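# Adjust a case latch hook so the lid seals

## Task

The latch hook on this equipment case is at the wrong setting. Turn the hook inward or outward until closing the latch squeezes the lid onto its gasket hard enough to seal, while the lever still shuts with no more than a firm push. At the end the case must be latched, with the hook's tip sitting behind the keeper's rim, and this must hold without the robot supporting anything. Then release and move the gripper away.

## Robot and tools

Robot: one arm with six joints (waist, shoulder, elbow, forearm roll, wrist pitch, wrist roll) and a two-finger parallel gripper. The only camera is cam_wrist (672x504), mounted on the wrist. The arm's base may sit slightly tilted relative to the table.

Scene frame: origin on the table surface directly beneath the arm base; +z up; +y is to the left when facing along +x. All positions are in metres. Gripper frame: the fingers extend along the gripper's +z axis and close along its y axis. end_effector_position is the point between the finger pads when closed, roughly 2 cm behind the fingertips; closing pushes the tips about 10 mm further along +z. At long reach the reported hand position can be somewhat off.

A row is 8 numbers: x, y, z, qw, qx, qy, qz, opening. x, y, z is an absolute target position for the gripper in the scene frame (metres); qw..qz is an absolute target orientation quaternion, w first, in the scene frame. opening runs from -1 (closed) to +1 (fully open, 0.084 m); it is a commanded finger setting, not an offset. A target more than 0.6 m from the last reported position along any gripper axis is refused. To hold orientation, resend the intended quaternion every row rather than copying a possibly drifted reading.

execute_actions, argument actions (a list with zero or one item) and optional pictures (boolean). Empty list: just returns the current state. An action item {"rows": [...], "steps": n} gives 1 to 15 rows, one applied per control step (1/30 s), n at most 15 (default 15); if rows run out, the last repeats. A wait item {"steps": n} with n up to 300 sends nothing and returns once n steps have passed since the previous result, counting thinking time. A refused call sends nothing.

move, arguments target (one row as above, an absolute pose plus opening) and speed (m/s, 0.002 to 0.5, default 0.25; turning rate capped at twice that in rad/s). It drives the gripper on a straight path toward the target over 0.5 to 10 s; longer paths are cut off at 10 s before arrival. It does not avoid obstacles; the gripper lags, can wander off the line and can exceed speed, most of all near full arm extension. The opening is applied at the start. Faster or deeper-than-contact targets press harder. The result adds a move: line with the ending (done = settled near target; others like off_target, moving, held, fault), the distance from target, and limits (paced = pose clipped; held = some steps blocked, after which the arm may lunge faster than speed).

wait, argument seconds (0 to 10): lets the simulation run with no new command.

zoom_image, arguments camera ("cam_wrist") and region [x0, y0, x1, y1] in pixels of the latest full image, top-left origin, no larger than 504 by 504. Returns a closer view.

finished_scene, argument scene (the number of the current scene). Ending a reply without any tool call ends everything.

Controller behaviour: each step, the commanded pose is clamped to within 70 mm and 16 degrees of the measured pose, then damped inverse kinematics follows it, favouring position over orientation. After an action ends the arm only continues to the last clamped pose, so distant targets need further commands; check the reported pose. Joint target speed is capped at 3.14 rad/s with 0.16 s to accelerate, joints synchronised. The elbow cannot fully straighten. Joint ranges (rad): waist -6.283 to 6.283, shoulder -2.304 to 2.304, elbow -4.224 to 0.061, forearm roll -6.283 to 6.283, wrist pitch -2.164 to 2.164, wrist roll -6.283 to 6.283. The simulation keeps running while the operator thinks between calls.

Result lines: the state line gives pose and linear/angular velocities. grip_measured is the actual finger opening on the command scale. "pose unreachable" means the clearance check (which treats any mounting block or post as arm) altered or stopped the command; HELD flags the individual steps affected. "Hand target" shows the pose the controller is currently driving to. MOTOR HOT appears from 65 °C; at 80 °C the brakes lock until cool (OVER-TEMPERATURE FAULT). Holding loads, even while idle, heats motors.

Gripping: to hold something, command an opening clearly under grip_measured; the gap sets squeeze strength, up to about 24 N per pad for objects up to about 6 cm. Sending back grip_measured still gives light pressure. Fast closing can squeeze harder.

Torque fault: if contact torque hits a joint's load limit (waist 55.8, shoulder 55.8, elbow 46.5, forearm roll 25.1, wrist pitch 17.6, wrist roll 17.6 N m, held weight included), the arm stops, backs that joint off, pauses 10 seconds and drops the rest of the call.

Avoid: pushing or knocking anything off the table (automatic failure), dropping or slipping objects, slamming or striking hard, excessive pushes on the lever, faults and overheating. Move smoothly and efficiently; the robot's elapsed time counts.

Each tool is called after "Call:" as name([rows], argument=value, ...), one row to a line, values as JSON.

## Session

Call:
execute_actions(actions=[])

Scene clock: 0.00 s of 9600.00 s.
end_effector_position=(+0.3026, +0.2977, +0.2255) grip_measured=+1.00 end_effector_quat_wxyz=(+0.096, +0.879, -0.308, +0.350) end_effector_velocity=(+0.000, +0.001, -0.000) end_effector_angular_velocity=(+0.001, -0.000, -0.000)
Joint positions: [ 1.481 -0.907 -0.838 -1.227 -1.312 -2.823  0.084]
Joint velocities: [ 0.    -0.    -0.001 -0.001  0.     0.     0.   ]
Hand target: +0.303, +0.298, +0.226; +0.096, +0.879, -0.308, +0.350

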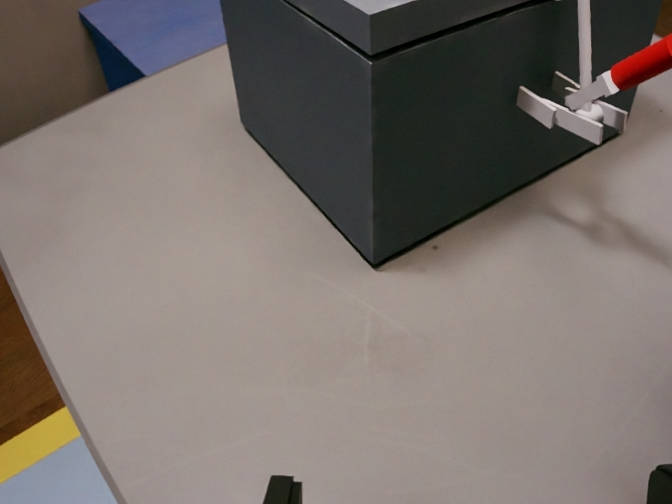

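Call:
move(target=[0.43,0.0,0.40,0,1,0,0,1], speed=0.4)

Scene clock: 4.27 s of 9600.00 s.
end_effector_position=(+0.4289, +0.0009, +0.3987) grip_measured=+1.00 end_effector_quat_wxyz=(+0.001, +1.000, -0.001, -0.003) end_effector_velocity=(-0.001, -0.001, -0.000) end_effector_angular_velocity=(+0.008, +0.013, +0.004)
Joint positions: [ 0.659  0.828 -0.284 -0.655 -0.82  -5.294  0.084]
Joint velocities: [-0.019  0.    -0.003  0.026  0.007 -0.04   0.   ]
Hand target: +0.429, +0.001, +0.399; +0.000, +1.000, -0.001, -0.004
Off the commanded pose: 0.002 m, 0 deg.
move: done; limits=paced

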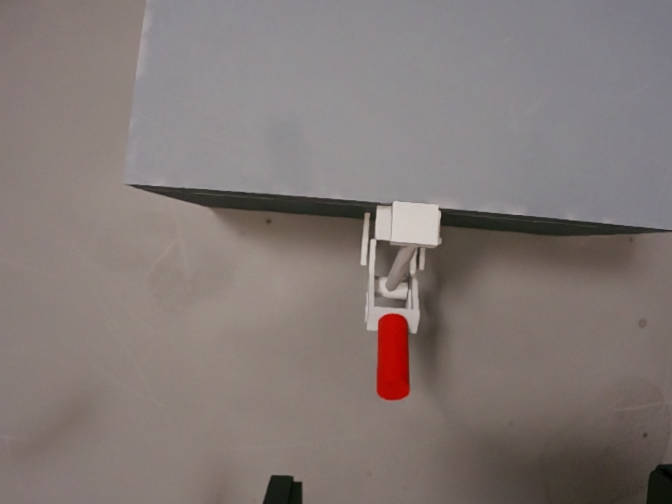

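Call:
move(target=[0.47,0.18,0.33,0.287,0.709,-0.41,0.497,-1], speed=0.5)

Call:
move(target=[0.44,0.12,0.13,0.5,0.5,-0.5,0.5,-1], speed=0.4)

Scene clock: 11.40 s of 9600.00 s.
end_effector_position=(+0.4708, +0.1800, +0.3316) grip_measured=-1.00 end_effector_quat_wxyz=(+0.285, +0.708, -0.410, +0.499) end_effector_velocity=(-0.000, +0.001, -0.001) end_effector_angular_velocity=(-0.005, -0.005, -0.006)
Joint positions: [ 1.157 -0.668 -0.867 -1.075 -1.785 -2.907  0.   ]
Joint velocities: [-0.003 -0.008 -0.007  0.004 -0.005  0.005  0.   ]
Hand target: +0.471, +0.180, +0.331; +0.286, +0.708, -0.410, +0.499
Off the commanded pose: 0.002 m, 0 deg.
move: done; limits=paced

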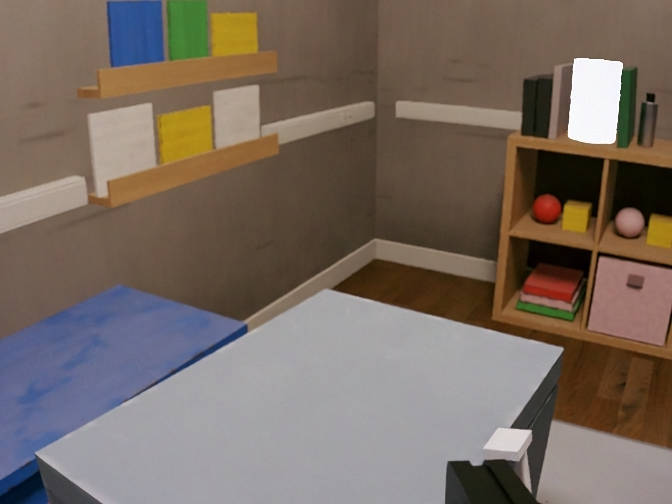

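Scene clock: 12.83 s of 9600.00 s.
end_effector_position=(+0.4399, +0.1204, +0.1305) grip_measured=-1.00 end_effector_quat_wxyz=(+0.500, +0.501, -0.499, +0.499) end_effector_velocity=(-0.000, -0.001, -0.003) end_effector_angular_velocity=(-0.004, -0.000, -0.005)
Joint positions: [ 0.75  -1.214 -1.35  -0.852 -1.828 -2.657  0.   ]
Joint velocities: [-0.005 -0.007 -0.008  0.001 -0.001  0.     0.   ]
Hand target: +0.440, +0.120, +0.130; +0.500, +0.501, -0.499, +0.499
Off the commanded pose: 0.001 m, 0 deg.
move: done

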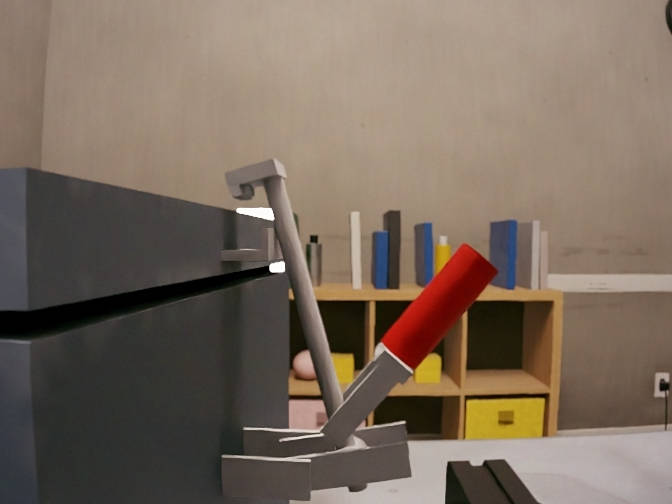

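Call:
zoom_image(camera="cam_wrist", region=[180,140,520,504])

Region (180, 140, 520, 504) of cam_wrist's 672x504 image, scaled by 1.385, with more detail than that image has; it fills the left 471 columns of this view, and the rest is white.

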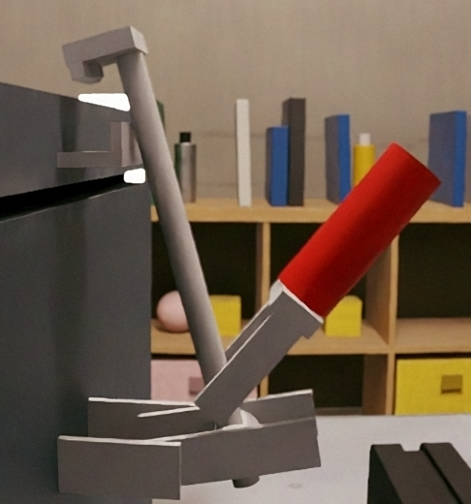

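Call:
move(target=[0.44,0.06,0.215,0.431,0.561,-0.431,0.561,-1], speed=0.3)

Call:
move(target=[0.445,0.008,0.213,0.431,0.561,-0.431,0.561,-1], speed=0.2)

Call:
move(target=[0.419,0.008,0.181,0.431,0.561,-0.431,0.561,-1], speed=0.05)

Call:
move(target=[0.404,0.008,0.16,0.431,0.561,-0.431,0.561,-1], speed=0.05)

Scene clock: 31.03 s of 9600.00 s.
end_effector_position=(+0.4404, +0.0602, +0.2147) grip_measured=-1.00 end_effector_quat_wxyz=(+0.431, +0.560, -0.431, +0.561) end_effector_velocity=(+0.000, -0.001, +0.002) end_effector_angular_velocity=(+0.003, +0.000, +0.005)
Joint positions: [ 0.796 -0.994 -0.95  -0.997 -1.854 -2.564  0.   ]
Joint velocities: [ 0.001  0.006  0.008 -0.003  0.001  0.001  0.   ]
Hand target: +0.440, +0.060, +0.215; +0.430, +0.561, -0.431, +0.561
Off the commanded pose: 0.001 m, 0 deg.
move: done

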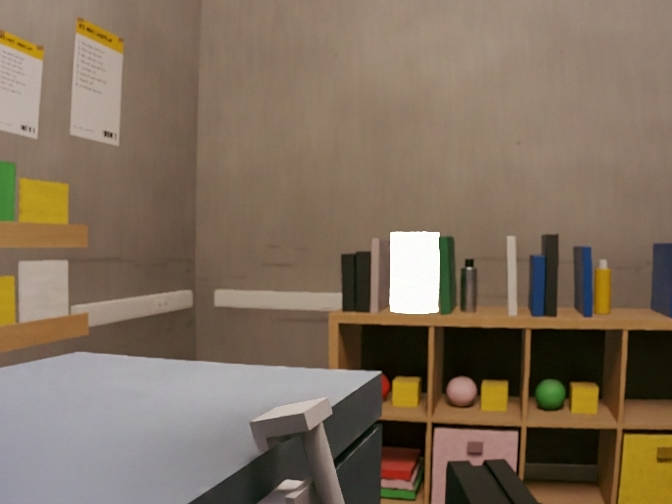

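Scene clock: 31.90 s of 9600.00 s.
end_effector_position=(+0.4451, +0.0084, +0.2130) grip_measured=-1.00 end_effector_quat_wxyz=(+0.431, +0.561, -0.431, +0.561) end_effector_velocity=(+0.000, -0.003, -0.000) end_effector_angular_velocity=(+0.001, +0.001, -0.001)
Joint positions: [ 0.704 -0.946 -0.855 -1.077 -1.835 -2.52   0.   ]
Joint velocities: [-0.005  0.002  0.004 -0.005  0.001  0.001  0.   ]
Hand target: +0.445, +0.008, +0.213; +0.431, +0.561, -0.431, +0.561
Off the commanded pose: 0.000 m, 0 deg.
move: done

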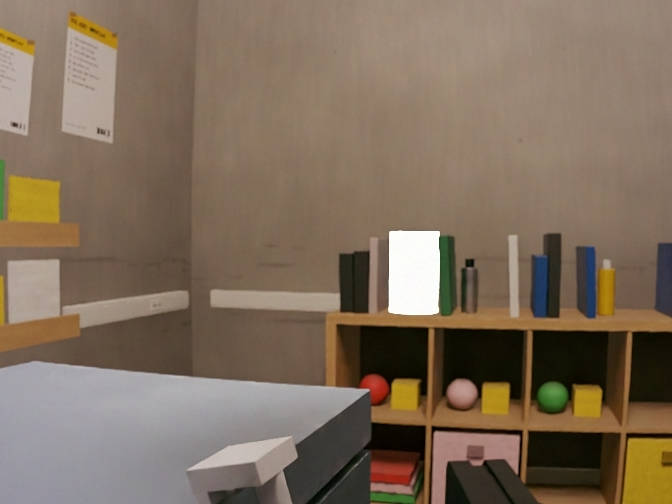

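Scene clock: 33.10 s of 9600.00 s.
end_effector_position=(+0.4192, +0.0080, +0.1812) grip_measured=-1.00 end_effector_quat_wxyz=(+0.431, +0.561, -0.431, +0.561) end_effector_velocity=(-0.001, -0.000, -0.001) end_effector_angular_velocity=(-0.000, +0.000, +0.000)
Joint positions: [ 0.696 -1.049 -0.892 -1.069 -1.804 -2.459  0.   ]
Joint velocities: [-0.    -0.004 -0.001  0.     0.001  0.003  0.   ]
Hand target: +0.419, +0.008, +0.181; +0.431, +0.561, -0.431, +0.561
Off the commanded pose: 0.000 m, 0 deg.
move: done

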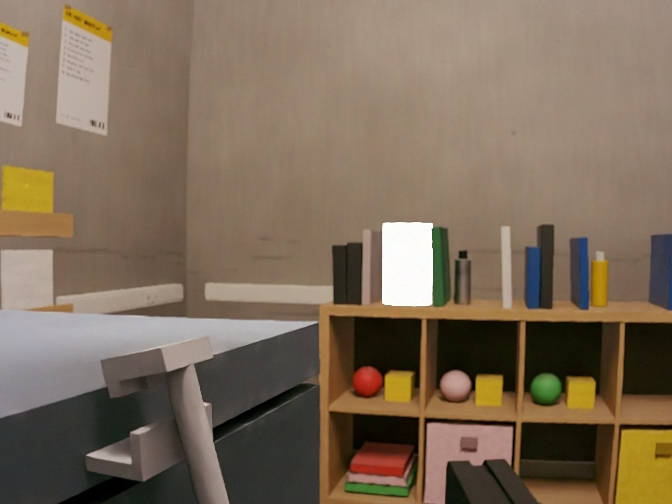

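Scene clock: 33.97 s of 9600.00 s.
end_effector_position=(+0.4042, +0.0080, +0.1602) grip_measured=-1.00 end_effector_quat_wxyz=(+0.431, +0.561, -0.431, +0.561) end_effector_velocity=(-0.001, +0.000, -0.002) end_effector_angular_velocity=(+0.000, -0.001, -0.000)
Joint positions: [ 0.69  -1.116 -0.924 -1.069 -1.789 -2.428  0.   ]
Joint velocities: [-0.001 -0.006 -0.004 -0.     0.001  0.003  0.   ]
Hand target: +0.404, +0.008, +0.160; +0.431, +0.561, -0.431, +0.561
Off the commanded pose: 0.000 m, 0 deg.
move: done

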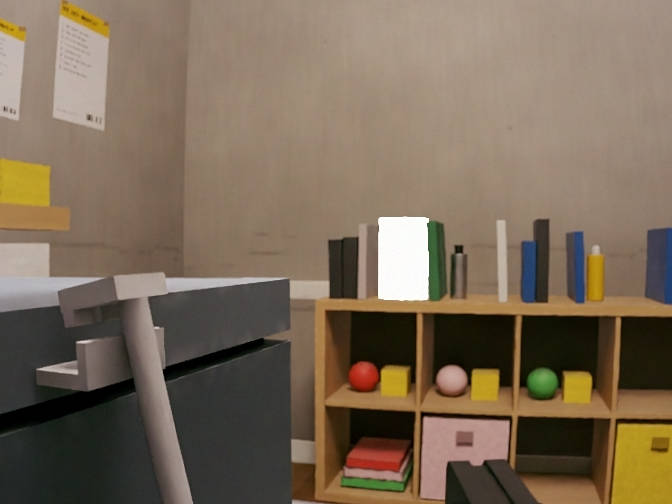

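Call:
move(target=[0.43,0.11,0.15,0.5,0.5,-0.5,0.5,-1], speed=0.3)

Call:
move(target=[0.44,0.12,0.11,0.5,0.5,-0.5,0.5,-1], speed=0.2)

Call:
zoom_image(camera="cam_wrist", region=[180,100,600,460])

Scene clock: 37.23 s of 9600.00 s.
end_effector_position=(+0.4295, +0.1096, +0.1500) grip_measured=-1.00 end_effector_quat_wxyz=(+0.500, +0.500, -0.500, +0.500) end_effector_velocity=(+0.001, +0.002, -0.000) end_effector_angular_velocity=(-0.000, -0.002, -0.005)
Joint positions: [ 0.761 -1.164 -1.268 -0.832 -1.809 -2.629  0.   ]
Joint velocities: [ 0.001 -0.002 -0.008  0.004 -0.002 -0.002  0.   ]
Hand target: +0.430, +0.110, +0.150; +0.500, +0.500, -0.500, +0.500
Off the commanded pose: 0.001 m, 0 deg.
move: done

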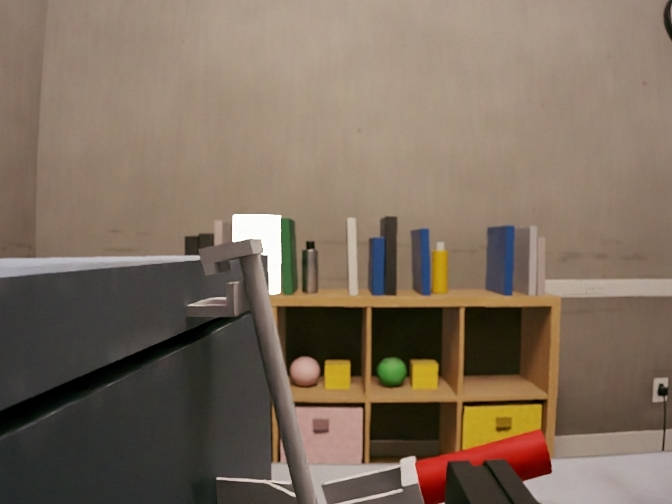

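Scene clock: 38.10 s of 9600.00 s.
end_effector_position=(+0.4398, +0.1201, +0.1102) grip_measured=-1.00 end_effector_quat_wxyz=(+0.500, +0.500, -0.500, +0.500) end_effector_velocity=(+0.000, +0.000, -0.002) end_effector_angular_velocity=(-0.000, -0.000, +0.000)
Joint positions: [ 0.732 -1.26  -1.397 -0.868 -1.827 -2.657  0.   ]
Joint velocities: [-0.002 -0.005 -0.007 -0.002 -0.001 -0.001  0.   ]
Hand target: +0.440, +0.120, +0.110; +0.500, +0.500, -0.500, +0.500
Off the commanded pose: 0.000 m, 0 deg.
move: done

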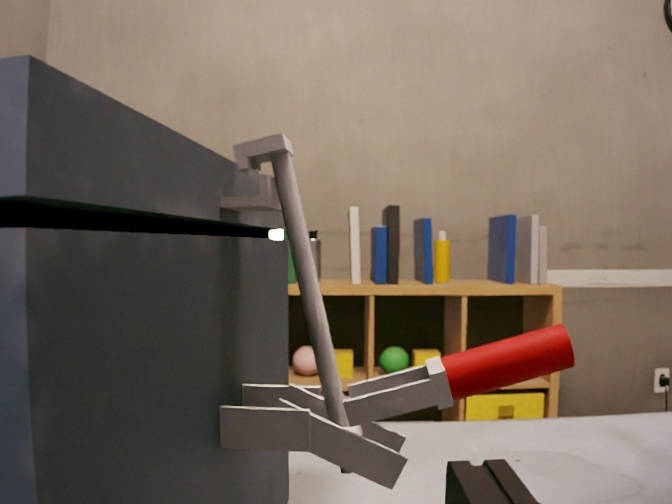

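Region (180, 100, 600, 460) of cam_wrist's 672x504 image, scaled by 1.200, with more detail than that image has; it fills the top 432 rows of this view, and the rest is white.

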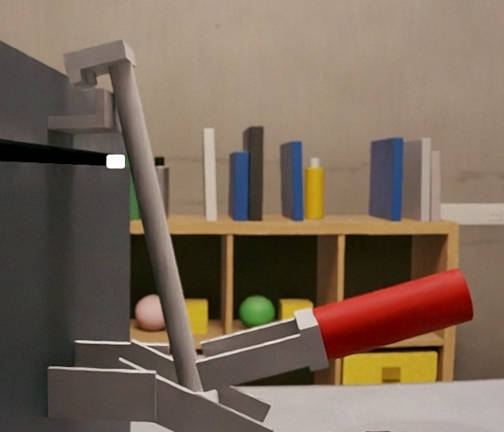

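Call:
zoom_image(camera="cam_wrist", region=[210,120,330,250])

Region (210, 120, 330, 250) of cam_wrist's 672x504 image, scaled by 3.877, with more detail than that image has; it fills the left 465 columns of this view, and the rest is white.

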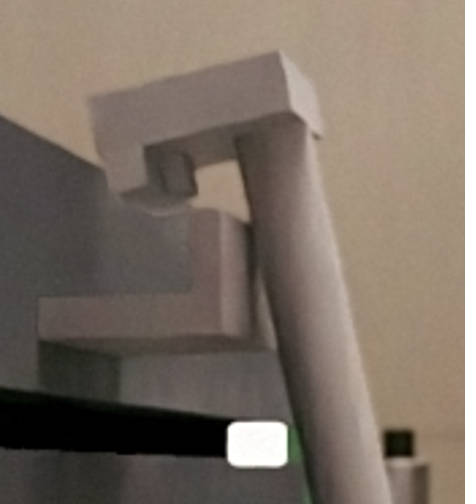

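Call:
move(target=[0.47,0.18,0.33,0.287,0.709,-0.41,0.497,-0.1], speed=0.5)

Call:
move(target=[0.501,-0.002,0.29,0,0.999,-0.044,0,-0.1], speed=0.5)

Scene clock: 49.57 s of 9600.00 s.
end_effector_position=(+0.4701, +0.1795, +0.3294) grip_measured=-0.11 end_effector_quat_wxyz=(+0.287, +0.708, -0.411, +0.498) end_effector_velocity=(+0.001, +0.002, +0.003) end_effector_angular_velocity=(+0.007, +0.000, +0.003)
Joint positions: [ 1.155 -0.672 -0.869 -1.074 -1.783 -2.905  0.039]
Joint velocities: [ 0.005  0.008  0.001 -0.002  0.001 -0.005 -0.   ]
Hand target: +0.470, +0.180, +0.330; +0.287, +0.708, -0.411, +0.498
Off the commanded pose: 0.001 m, 0 deg.
move: done; limits=paced

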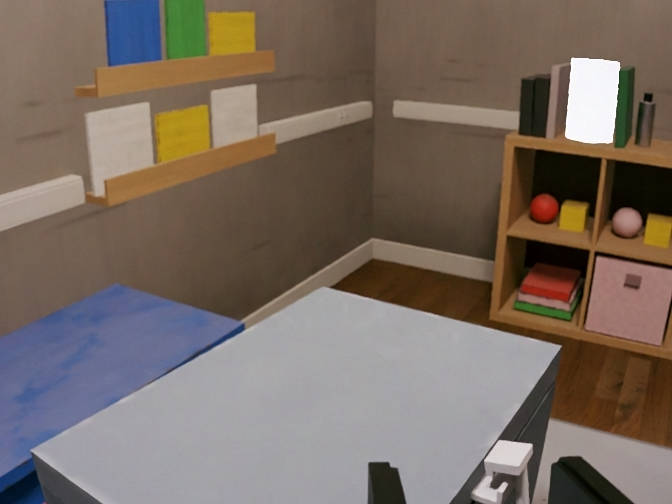

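Scene clock: 52.13 s of 9600.00 s.
end_effector_position=(+0.4998, -0.0017, +0.2886) grip_measured=-0.11 end_effector_quat_wxyz=(-0.000, +0.999, -0.045, -0.002) end_effector_velocity=(+0.000, -0.001, +0.000) end_effector_angular_velocity=(+0.006, +0.014, +0.001)
Joint positions: [ 0.341  0.367 -0.393 -0.958 -0.39  -5.075  0.039]
Joint velocities: [-0.009 -0.003 -0.008  0.053  0.002 -0.059 -0.   ]
Hand target: +0.500, -0.002, +0.289; -0.001, +0.999, -0.045, -0.003
Off the commanded pose: 0.002 m, 0 deg.
move: done

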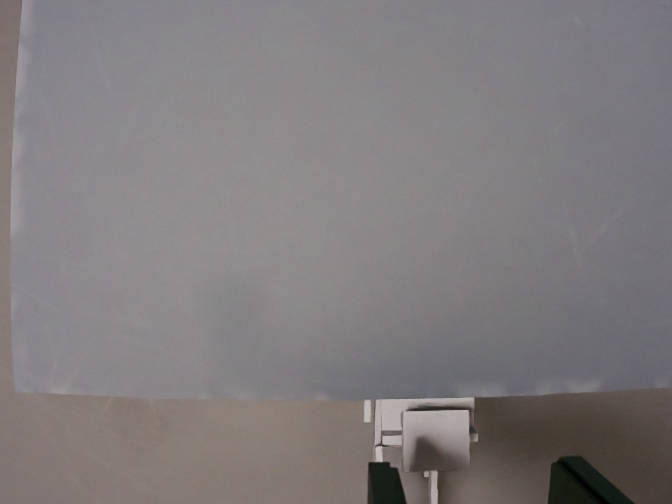

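Call:
move(target=[0.500,-0.002,0.229,0,0.999,-0.044,0,-0.1], speed=0.15)

Call:
move(target=[0.500,-0.002,0.229,0,0.999,-0.044,0,-0.8])

Scene clock: 60.33 s of 9600.00 s.
end_effector_position=(+0.5002, -0.0020, +0.2294) grip_measured=-0.11 end_effector_quat_wxyz=(-0.000, +0.999, -0.044, -0.001) end_effector_velocity=(+0.000, -0.000, -0.002) end_effector_angular_velocity=(-0.006, -0.021, -0.003)
Joint positions: [ 0.277  0.175 -0.405 -1.459 -0.286 -4.602  0.039]
Joint velocities: [ 0.005 -0.001  0.012 -0.115 -0.008  0.121  0.   ]
Hand target: +0.500, -0.002, +0.229; -0.000, +0.999, -0.044, +0.000
Off the commanded pose: 0.000 m, 0 deg.
move: done

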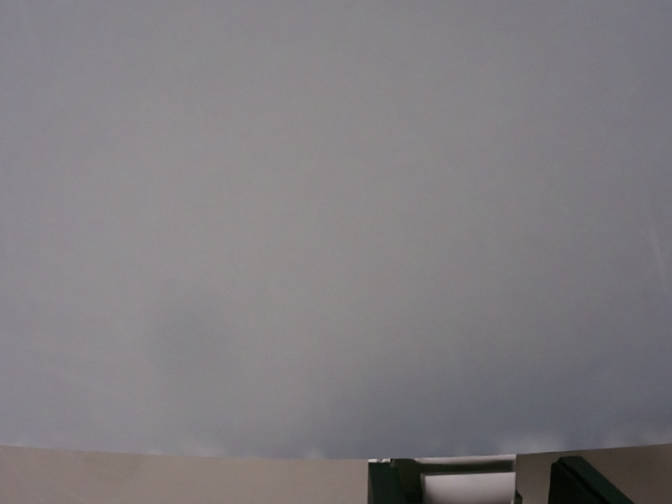

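Scene clock: 61.03 s of 9600.00 s.
end_effector_position=(+0.5001, -0.0018, +0.2291) grip_measured=-0.51 end_effector_quat_wxyz=(-0.000, +0.999, -0.044, +0.000) end_effector_velocity=(-0.001, -0.001, -0.000) end_effector_angular_velocity=(-0.002, +0.000, +0.001)
Joint positions: [ 0.277  0.174 -0.404 -1.471 -0.286 -4.59   0.022]
Joint velocities: [-0.     0.     0.002 -0.004 -0.002  0.003 -0.   ]
Hand target: +0.500, -0.002, +0.229; -0.000, +0.999, -0.044, +0.000
Off the commanded pose: 0.000 m, 0 deg.
move: done

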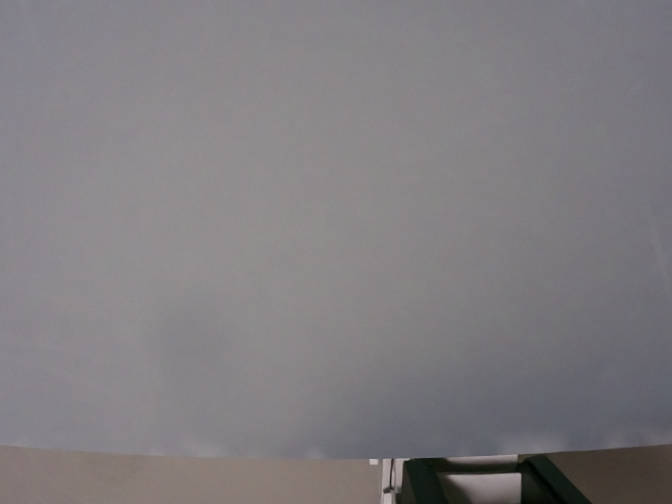

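Call:
move(target=[0.474,0.0,0.240,0,0.999,-0.044,0,-0.8], speed=0.06)

Call:
move(target=[0.4695,-0.0013,0.240,0,0.342,-0.94,0,-0.8], speed=0.5)

Call:
move(target=[0.471,0.002,0.240,0,-0.737,-0.676,0,-0.8], speed=0.5)

Call:
move(target=[0.4725,-0.0015,0.240,0,-0.906,0.423,0,-0.8], speed=0.5)

Call:
move(target=[0.469,0.0,0.240,0,0.044,0.999,0,-0.8], speed=0.5)

Scene clock: 65.93 s of 9600.00 s.
end_effector_position=(+0.4744, -0.0002, +0.2399) grip_measured=-0.51 end_effector_quat_wxyz=(+0.000, +0.999, -0.044, +0.000) end_effector_velocity=(-0.003, +0.000, +0.001) end_effector_angular_velocity=(-0.001, +0.002, +0.001)
Joint positions: [ 0.308  0.242 -0.336 -1.452 -0.304 -4.583  0.022]
Joint velocities: [ 0.003  0.006  0.007  0.007 -0.002 -0.005  0.   ]
Hand target: +0.474, -0.000, +0.240; +0.000, +0.999, -0.044, +0.000
Off the commanded pose: 0.000 m, 0 deg.
move: done

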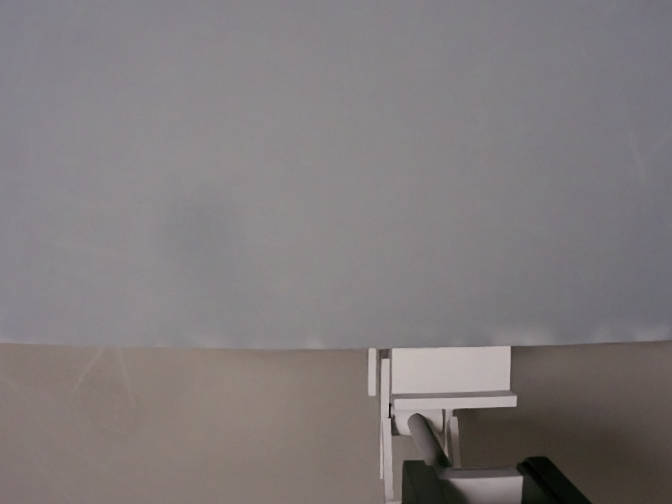

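Scene clock: 69.10 s of 9600.00 s.
end_effector_position=(+0.4695, -0.0011, +0.2401) grip_measured=-0.51 end_effector_quat_wxyz=(-0.001, -0.342, +0.940, +0.001) end_effector_velocity=(+0.000, -0.001, -0.000) end_effector_angular_velocity=(-0.008, -0.016, -0.005)
Joint positions: [ 0.306  0.25  -0.324 -1.457 -0.301 -2.223  0.022]
Joint velocities: [ 0.007  0.002  0.009 -0.071 -0.012  0.081 -0.   ]
Hand target: +0.470, -0.001, +0.240; -0.000, -0.342, +0.940, +0.000
Off the commanded pose: 0.000 m, 0 deg.
move: done

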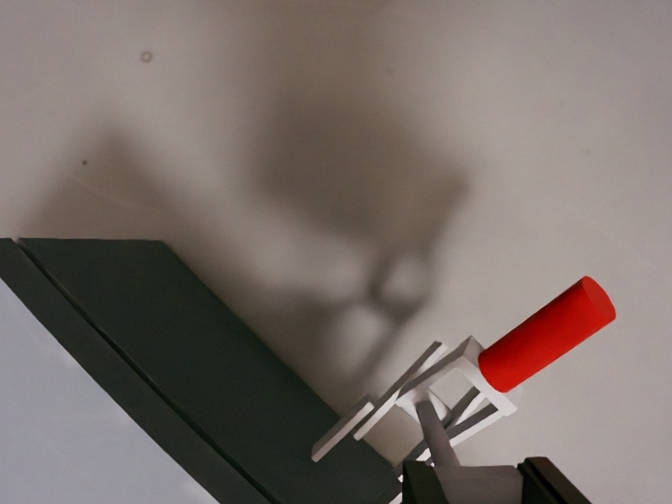

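Scene clock: 72.27 s of 9600.00 s.
end_effector_position=(+0.4708, +0.0021, +0.2400) grip_measured=-0.51 end_effector_quat_wxyz=(-0.001, +0.737, +0.676, -0.000) end_effector_velocity=(+0.000, -0.000, -0.000) end_effector_angular_velocity=(-0.004, -0.015, -0.005)
Joint positions: [ 0.317  0.243 -0.329 -1.454 -0.307  0.138  0.022]
Joint velocities: [ 0.006  0.002  0.008 -0.065 -0.007  0.074  0.   ]
Hand target: +0.471, +0.002, +0.240; -0.000, +0.737, +0.676, -0.000
Off the commanded pose: 0.000 m, 0 deg.
move: done

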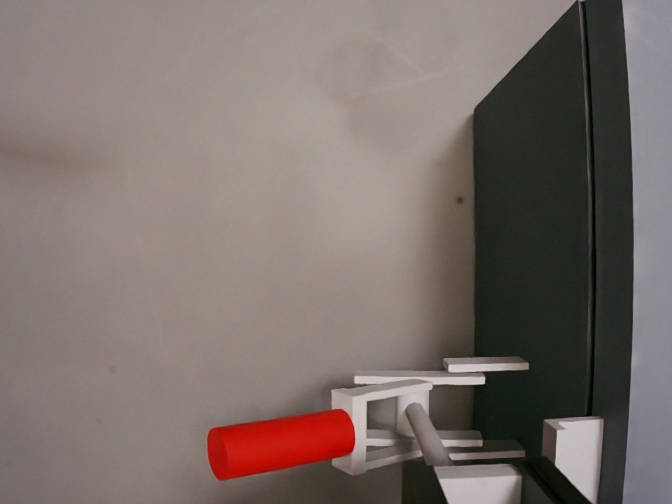

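Scene clock: 75.43 s of 9600.00 s.
end_effector_position=(+0.4724, -0.0015, +0.2401) grip_measured=-0.51 end_effector_quat_wxyz=(+0.000, +0.906, -0.423, -0.001) end_effector_velocity=(+0.002, +0.000, +0.000) end_effector_angular_velocity=(-0.005, -0.019, -0.005)
Joint positions: [ 0.304  0.246 -0.331 -1.447 -0.301  2.477  0.022]
Joint velocities: [ 0.006  0.002  0.006 -0.069 -0.008  0.077  0.   ]
Hand target: +0.473, -0.001, +0.240; +0.000, +0.906, -0.423, -0.000
Off the commanded pose: 0.000 m, 0 deg.
move: done

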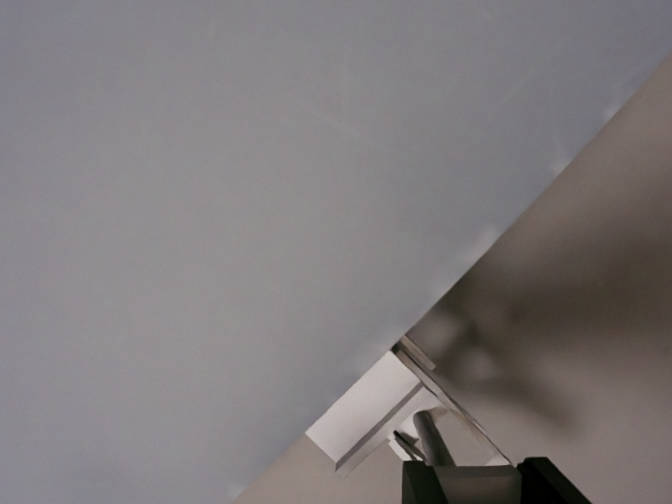

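Scene clock: 78.60 s of 9600.00 s.
end_effector_position=(+0.4691, +0.0003, +0.2401) grip_measured=-0.51 end_effector_quat_wxyz=(-0.001, +0.044, +0.999, +0.001) end_effector_velocity=(-0.001, -0.001, -0.001) end_effector_angular_velocity=(-0.007, -0.014, -0.005)
Joint positions: [ 0.311  0.249 -0.324 -1.459 -0.303  4.852  0.022]
Joint velocities: [ 0.006  0.001  0.011 -0.072 -0.011  0.081  0.   ]
Hand target: +0.469, -0.000, +0.240; -0.000, +0.044, +0.999, +0.000
Off the commanded pose: 0.000 m, 0 deg.
move: done

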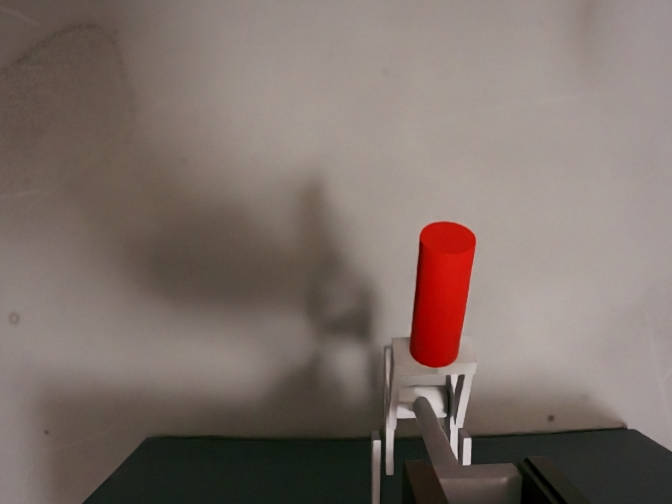

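Call:
move(target=[0.496,-0.002,0.236,0,0.044,0.999,0,-0.8], speed=0.08)

Call:
move(target=[0.496,-0.002,0.236,0,0.044,0.999,0,-0.1])

Call:
move(target=[0.496,-0.002,0.265,0,0.044,0.999,0,-0.1])

Call:
move(target=[0.496,-0.002,0.265,0,-0.906,0.423,0,-0.1], speed=0.5)

Call:
move(target=[0.496,-0.002,0.265,0,-0.737,-0.676,0,-0.1], speed=0.5)

Call:
move(target=[0.496,-0.002,0.265,0,0.342,-0.94,0,-0.1], speed=0.5)

Call:
move(target=[0.496,-0.002,0.265,0,0.999,-0.044,0,-0.1], speed=0.5)

Scene clock: 84.53 s of 9600.00 s.
end_effector_position=(+0.4947, -0.0019, +0.2358) grip_measured=-0.51 end_effector_quat_wxyz=(-0.001, +0.044, +0.999, -0.000) end_effector_velocity=(+0.001, -0.000, -0.001) end_effector_angular_velocity=(+0.000, +0.004, +0.002)
Joint positions: [ 0.286  0.203 -0.389 -1.415 -0.294  4.784  0.022]
Joint velocities: [-0.002 -0.006 -0.005  0.011  0.001 -0.015  0.   ]
Hand target: +0.496, -0.002, +0.236; -0.000, +0.044, +0.999, +0.000
Off the commanded pose: 0.001 m, 0 deg.
move: done

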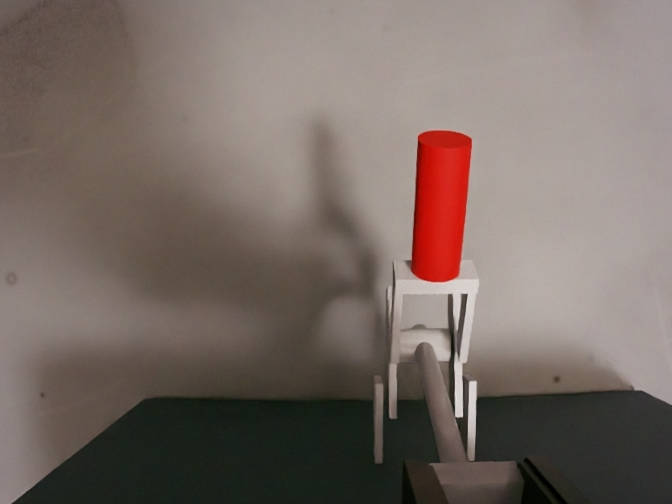

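Scene clock: 85.23 s of 9600.00 s.
end_effector_position=(+0.4960, -0.0020, +0.2360) grip_measured=-0.11 end_effector_quat_wxyz=(-0.000, +0.044, +0.999, -0.000) end_effector_velocity=(-0.000, +0.000, -0.000) end_effector_angular_velocity=(+0.001, +0.001, +0.000)
Joint positions: [ 0.286  0.203 -0.391 -1.414 -0.294  4.783  0.039]
Joint velocities: [-0.    -0.001  0.    -0.     0.001  0.    -0.   ]
Hand target: +0.496, -0.002, +0.236; -0.000, +0.044, +0.999, +0.000
Off the commanded pose: 0.000 m, 0 deg.
move: done

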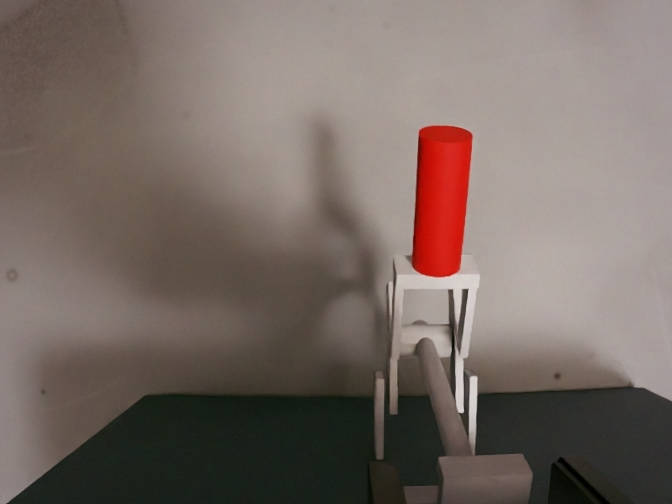

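Scene clock: 86.07 s of 9600.00 s.
end_effector_position=(+0.4958, -0.0020, +0.2646) grip_measured=-0.11 end_effector_quat_wxyz=(+0.000, +0.044, +0.999, -0.000) end_effector_velocity=(+0.000, -0.000, +0.003) end_effector_angular_velocity=(+0.003, +0.009, +0.002)
Joint positions: [ 0.317  0.299 -0.382 -1.149 -0.337  4.531  0.039]
Joint velocities: [-0.002  0.006 -0.006  0.06  -0.003 -0.064  0.   ]
Hand target: +0.496, -0.002, +0.265; -0.000, +0.044, +0.999, -0.000
Off the commanded pose: 0.000 m, 0 deg.
move: done

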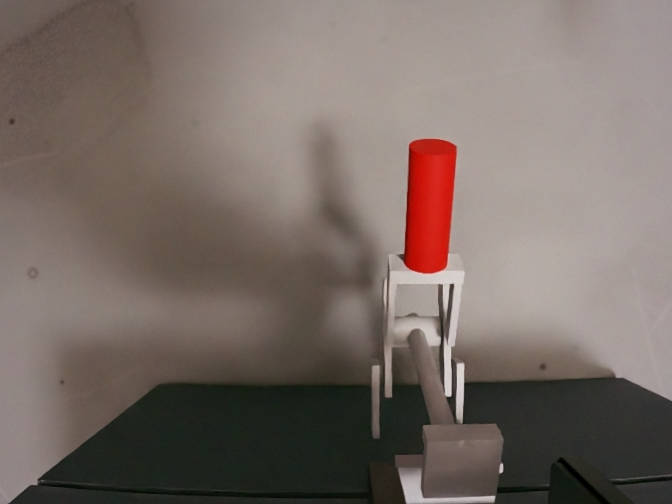

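Scene clock: 89.17 s of 9600.00 s.
end_effector_position=(+0.4960, -0.0020, +0.2650) grip_measured=-0.11 end_effector_quat_wxyz=(-0.000, +0.906, -0.423, +0.001) end_effector_velocity=(+0.000, -0.000, +0.000) end_effector_angular_velocity=(+0.004, +0.012, +0.004)
Joint positions: [ 0.317  0.3   -0.381 -1.15  -0.337  2.176  0.039]
Joint velocities: [-0.006 -0.002 -0.007  0.052  0.002 -0.059  0.   ]
Hand target: +0.496, -0.002, +0.265; -0.000, +0.906, -0.423, +0.000
Off the commanded pose: 0.000 m, 0 deg.
move: done

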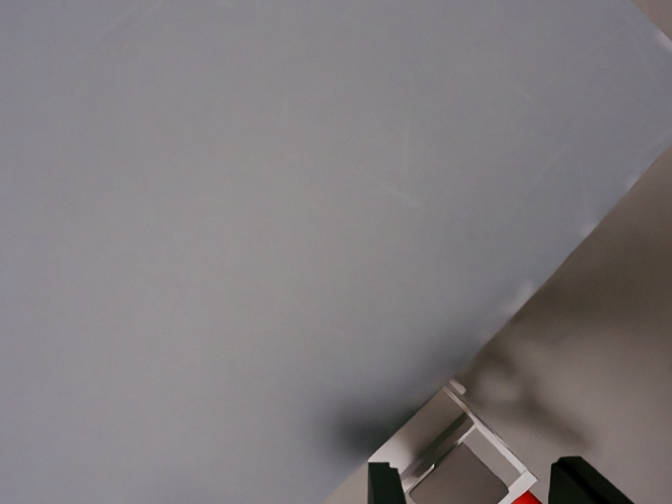

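Scene clock: 92.27 s of 9600.00 s.
end_effector_position=(+0.4960, -0.0020, +0.2650) grip_measured=-0.11 end_effector_quat_wxyz=(+0.001, +0.737, +0.676, +0.000) end_effector_velocity=(+0.000, -0.000, +0.000) end_effector_angular_velocity=(+0.004, +0.012, +0.004)
Joint positions: [ 0.317  0.3   -0.381 -1.15  -0.337 -0.182  0.039]
Joint velocities: [-0.005 -0.002 -0.008  0.053  0.001 -0.061  0.   ]
Hand target: +0.496, -0.002, +0.265; +0.000, +0.737, +0.676, +0.000
Off the commanded pose: 0.000 m, 0 deg.
move: done

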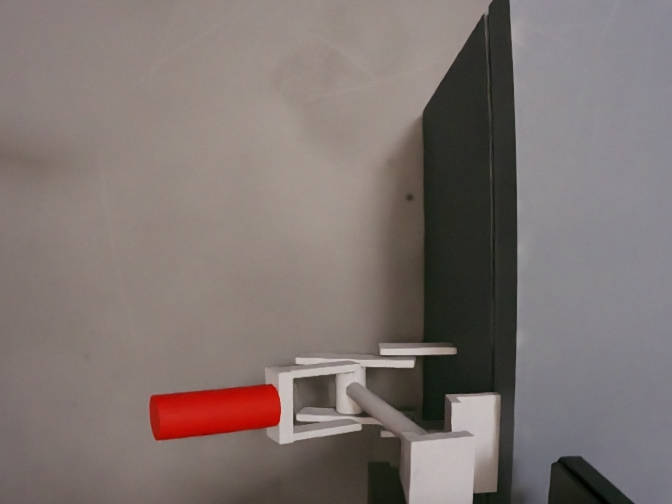

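Scene clock: 95.37 s of 9600.00 s.
end_effector_position=(+0.4960, -0.0020, +0.2650) grip_measured=-0.11 end_effector_quat_wxyz=(+0.001, -0.342, +0.940, -0.000) end_effector_velocity=(-0.000, +0.000, +0.000) end_effector_angular_velocity=(+0.005, +0.012, +0.006)
Joint positions: [ 0.317  0.3   -0.381 -1.15  -0.337 -2.537  0.039]
Joint velocities: [-0.006 -0.003 -0.007  0.052  0.003 -0.061 -0.   ]
Hand target: +0.496, -0.002, +0.265; +0.000, -0.342, +0.940, -0.000
Off the commanded pose: 0.000 m, 0 deg.
move: done

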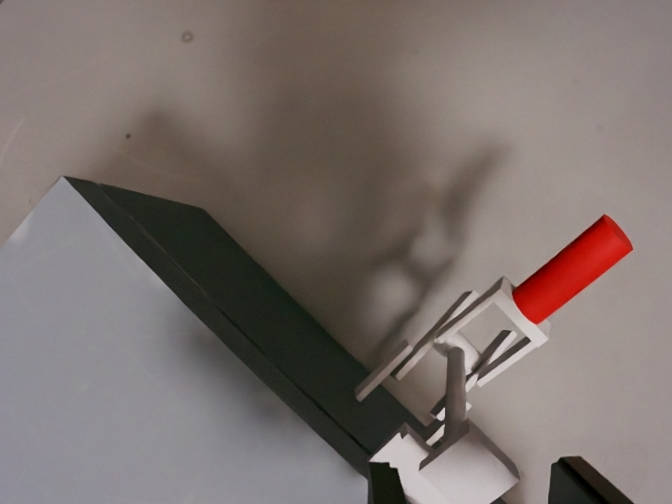

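Scene clock: 98.47 s of 9600.00 s.
end_effector_position=(+0.4960, -0.0020, +0.2650) grip_measured=-0.11 end_effector_quat_wxyz=(+0.000, +0.999, -0.044, +0.001) end_effector_velocity=(+0.000, -0.000, +0.000) end_effector_angular_velocity=(+0.005, +0.012, +0.006)
Joint positions: [ 0.317  0.3   -0.381 -1.15  -0.337 -4.893  0.039]
Joint velocities: [-0.006 -0.002 -0.008  0.052  0.003 -0.061  0.   ]
Hand target: +0.496, -0.002, +0.265; +0.000, +0.999, -0.044, +0.000
Off the commanded pose: 0.000 m, 0 deg.
move: done

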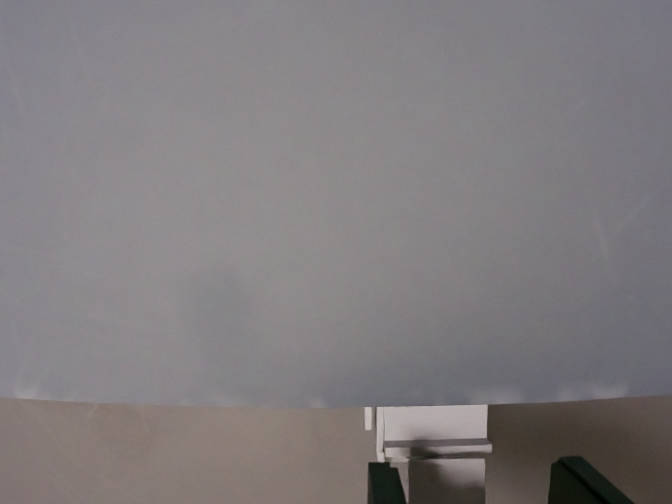

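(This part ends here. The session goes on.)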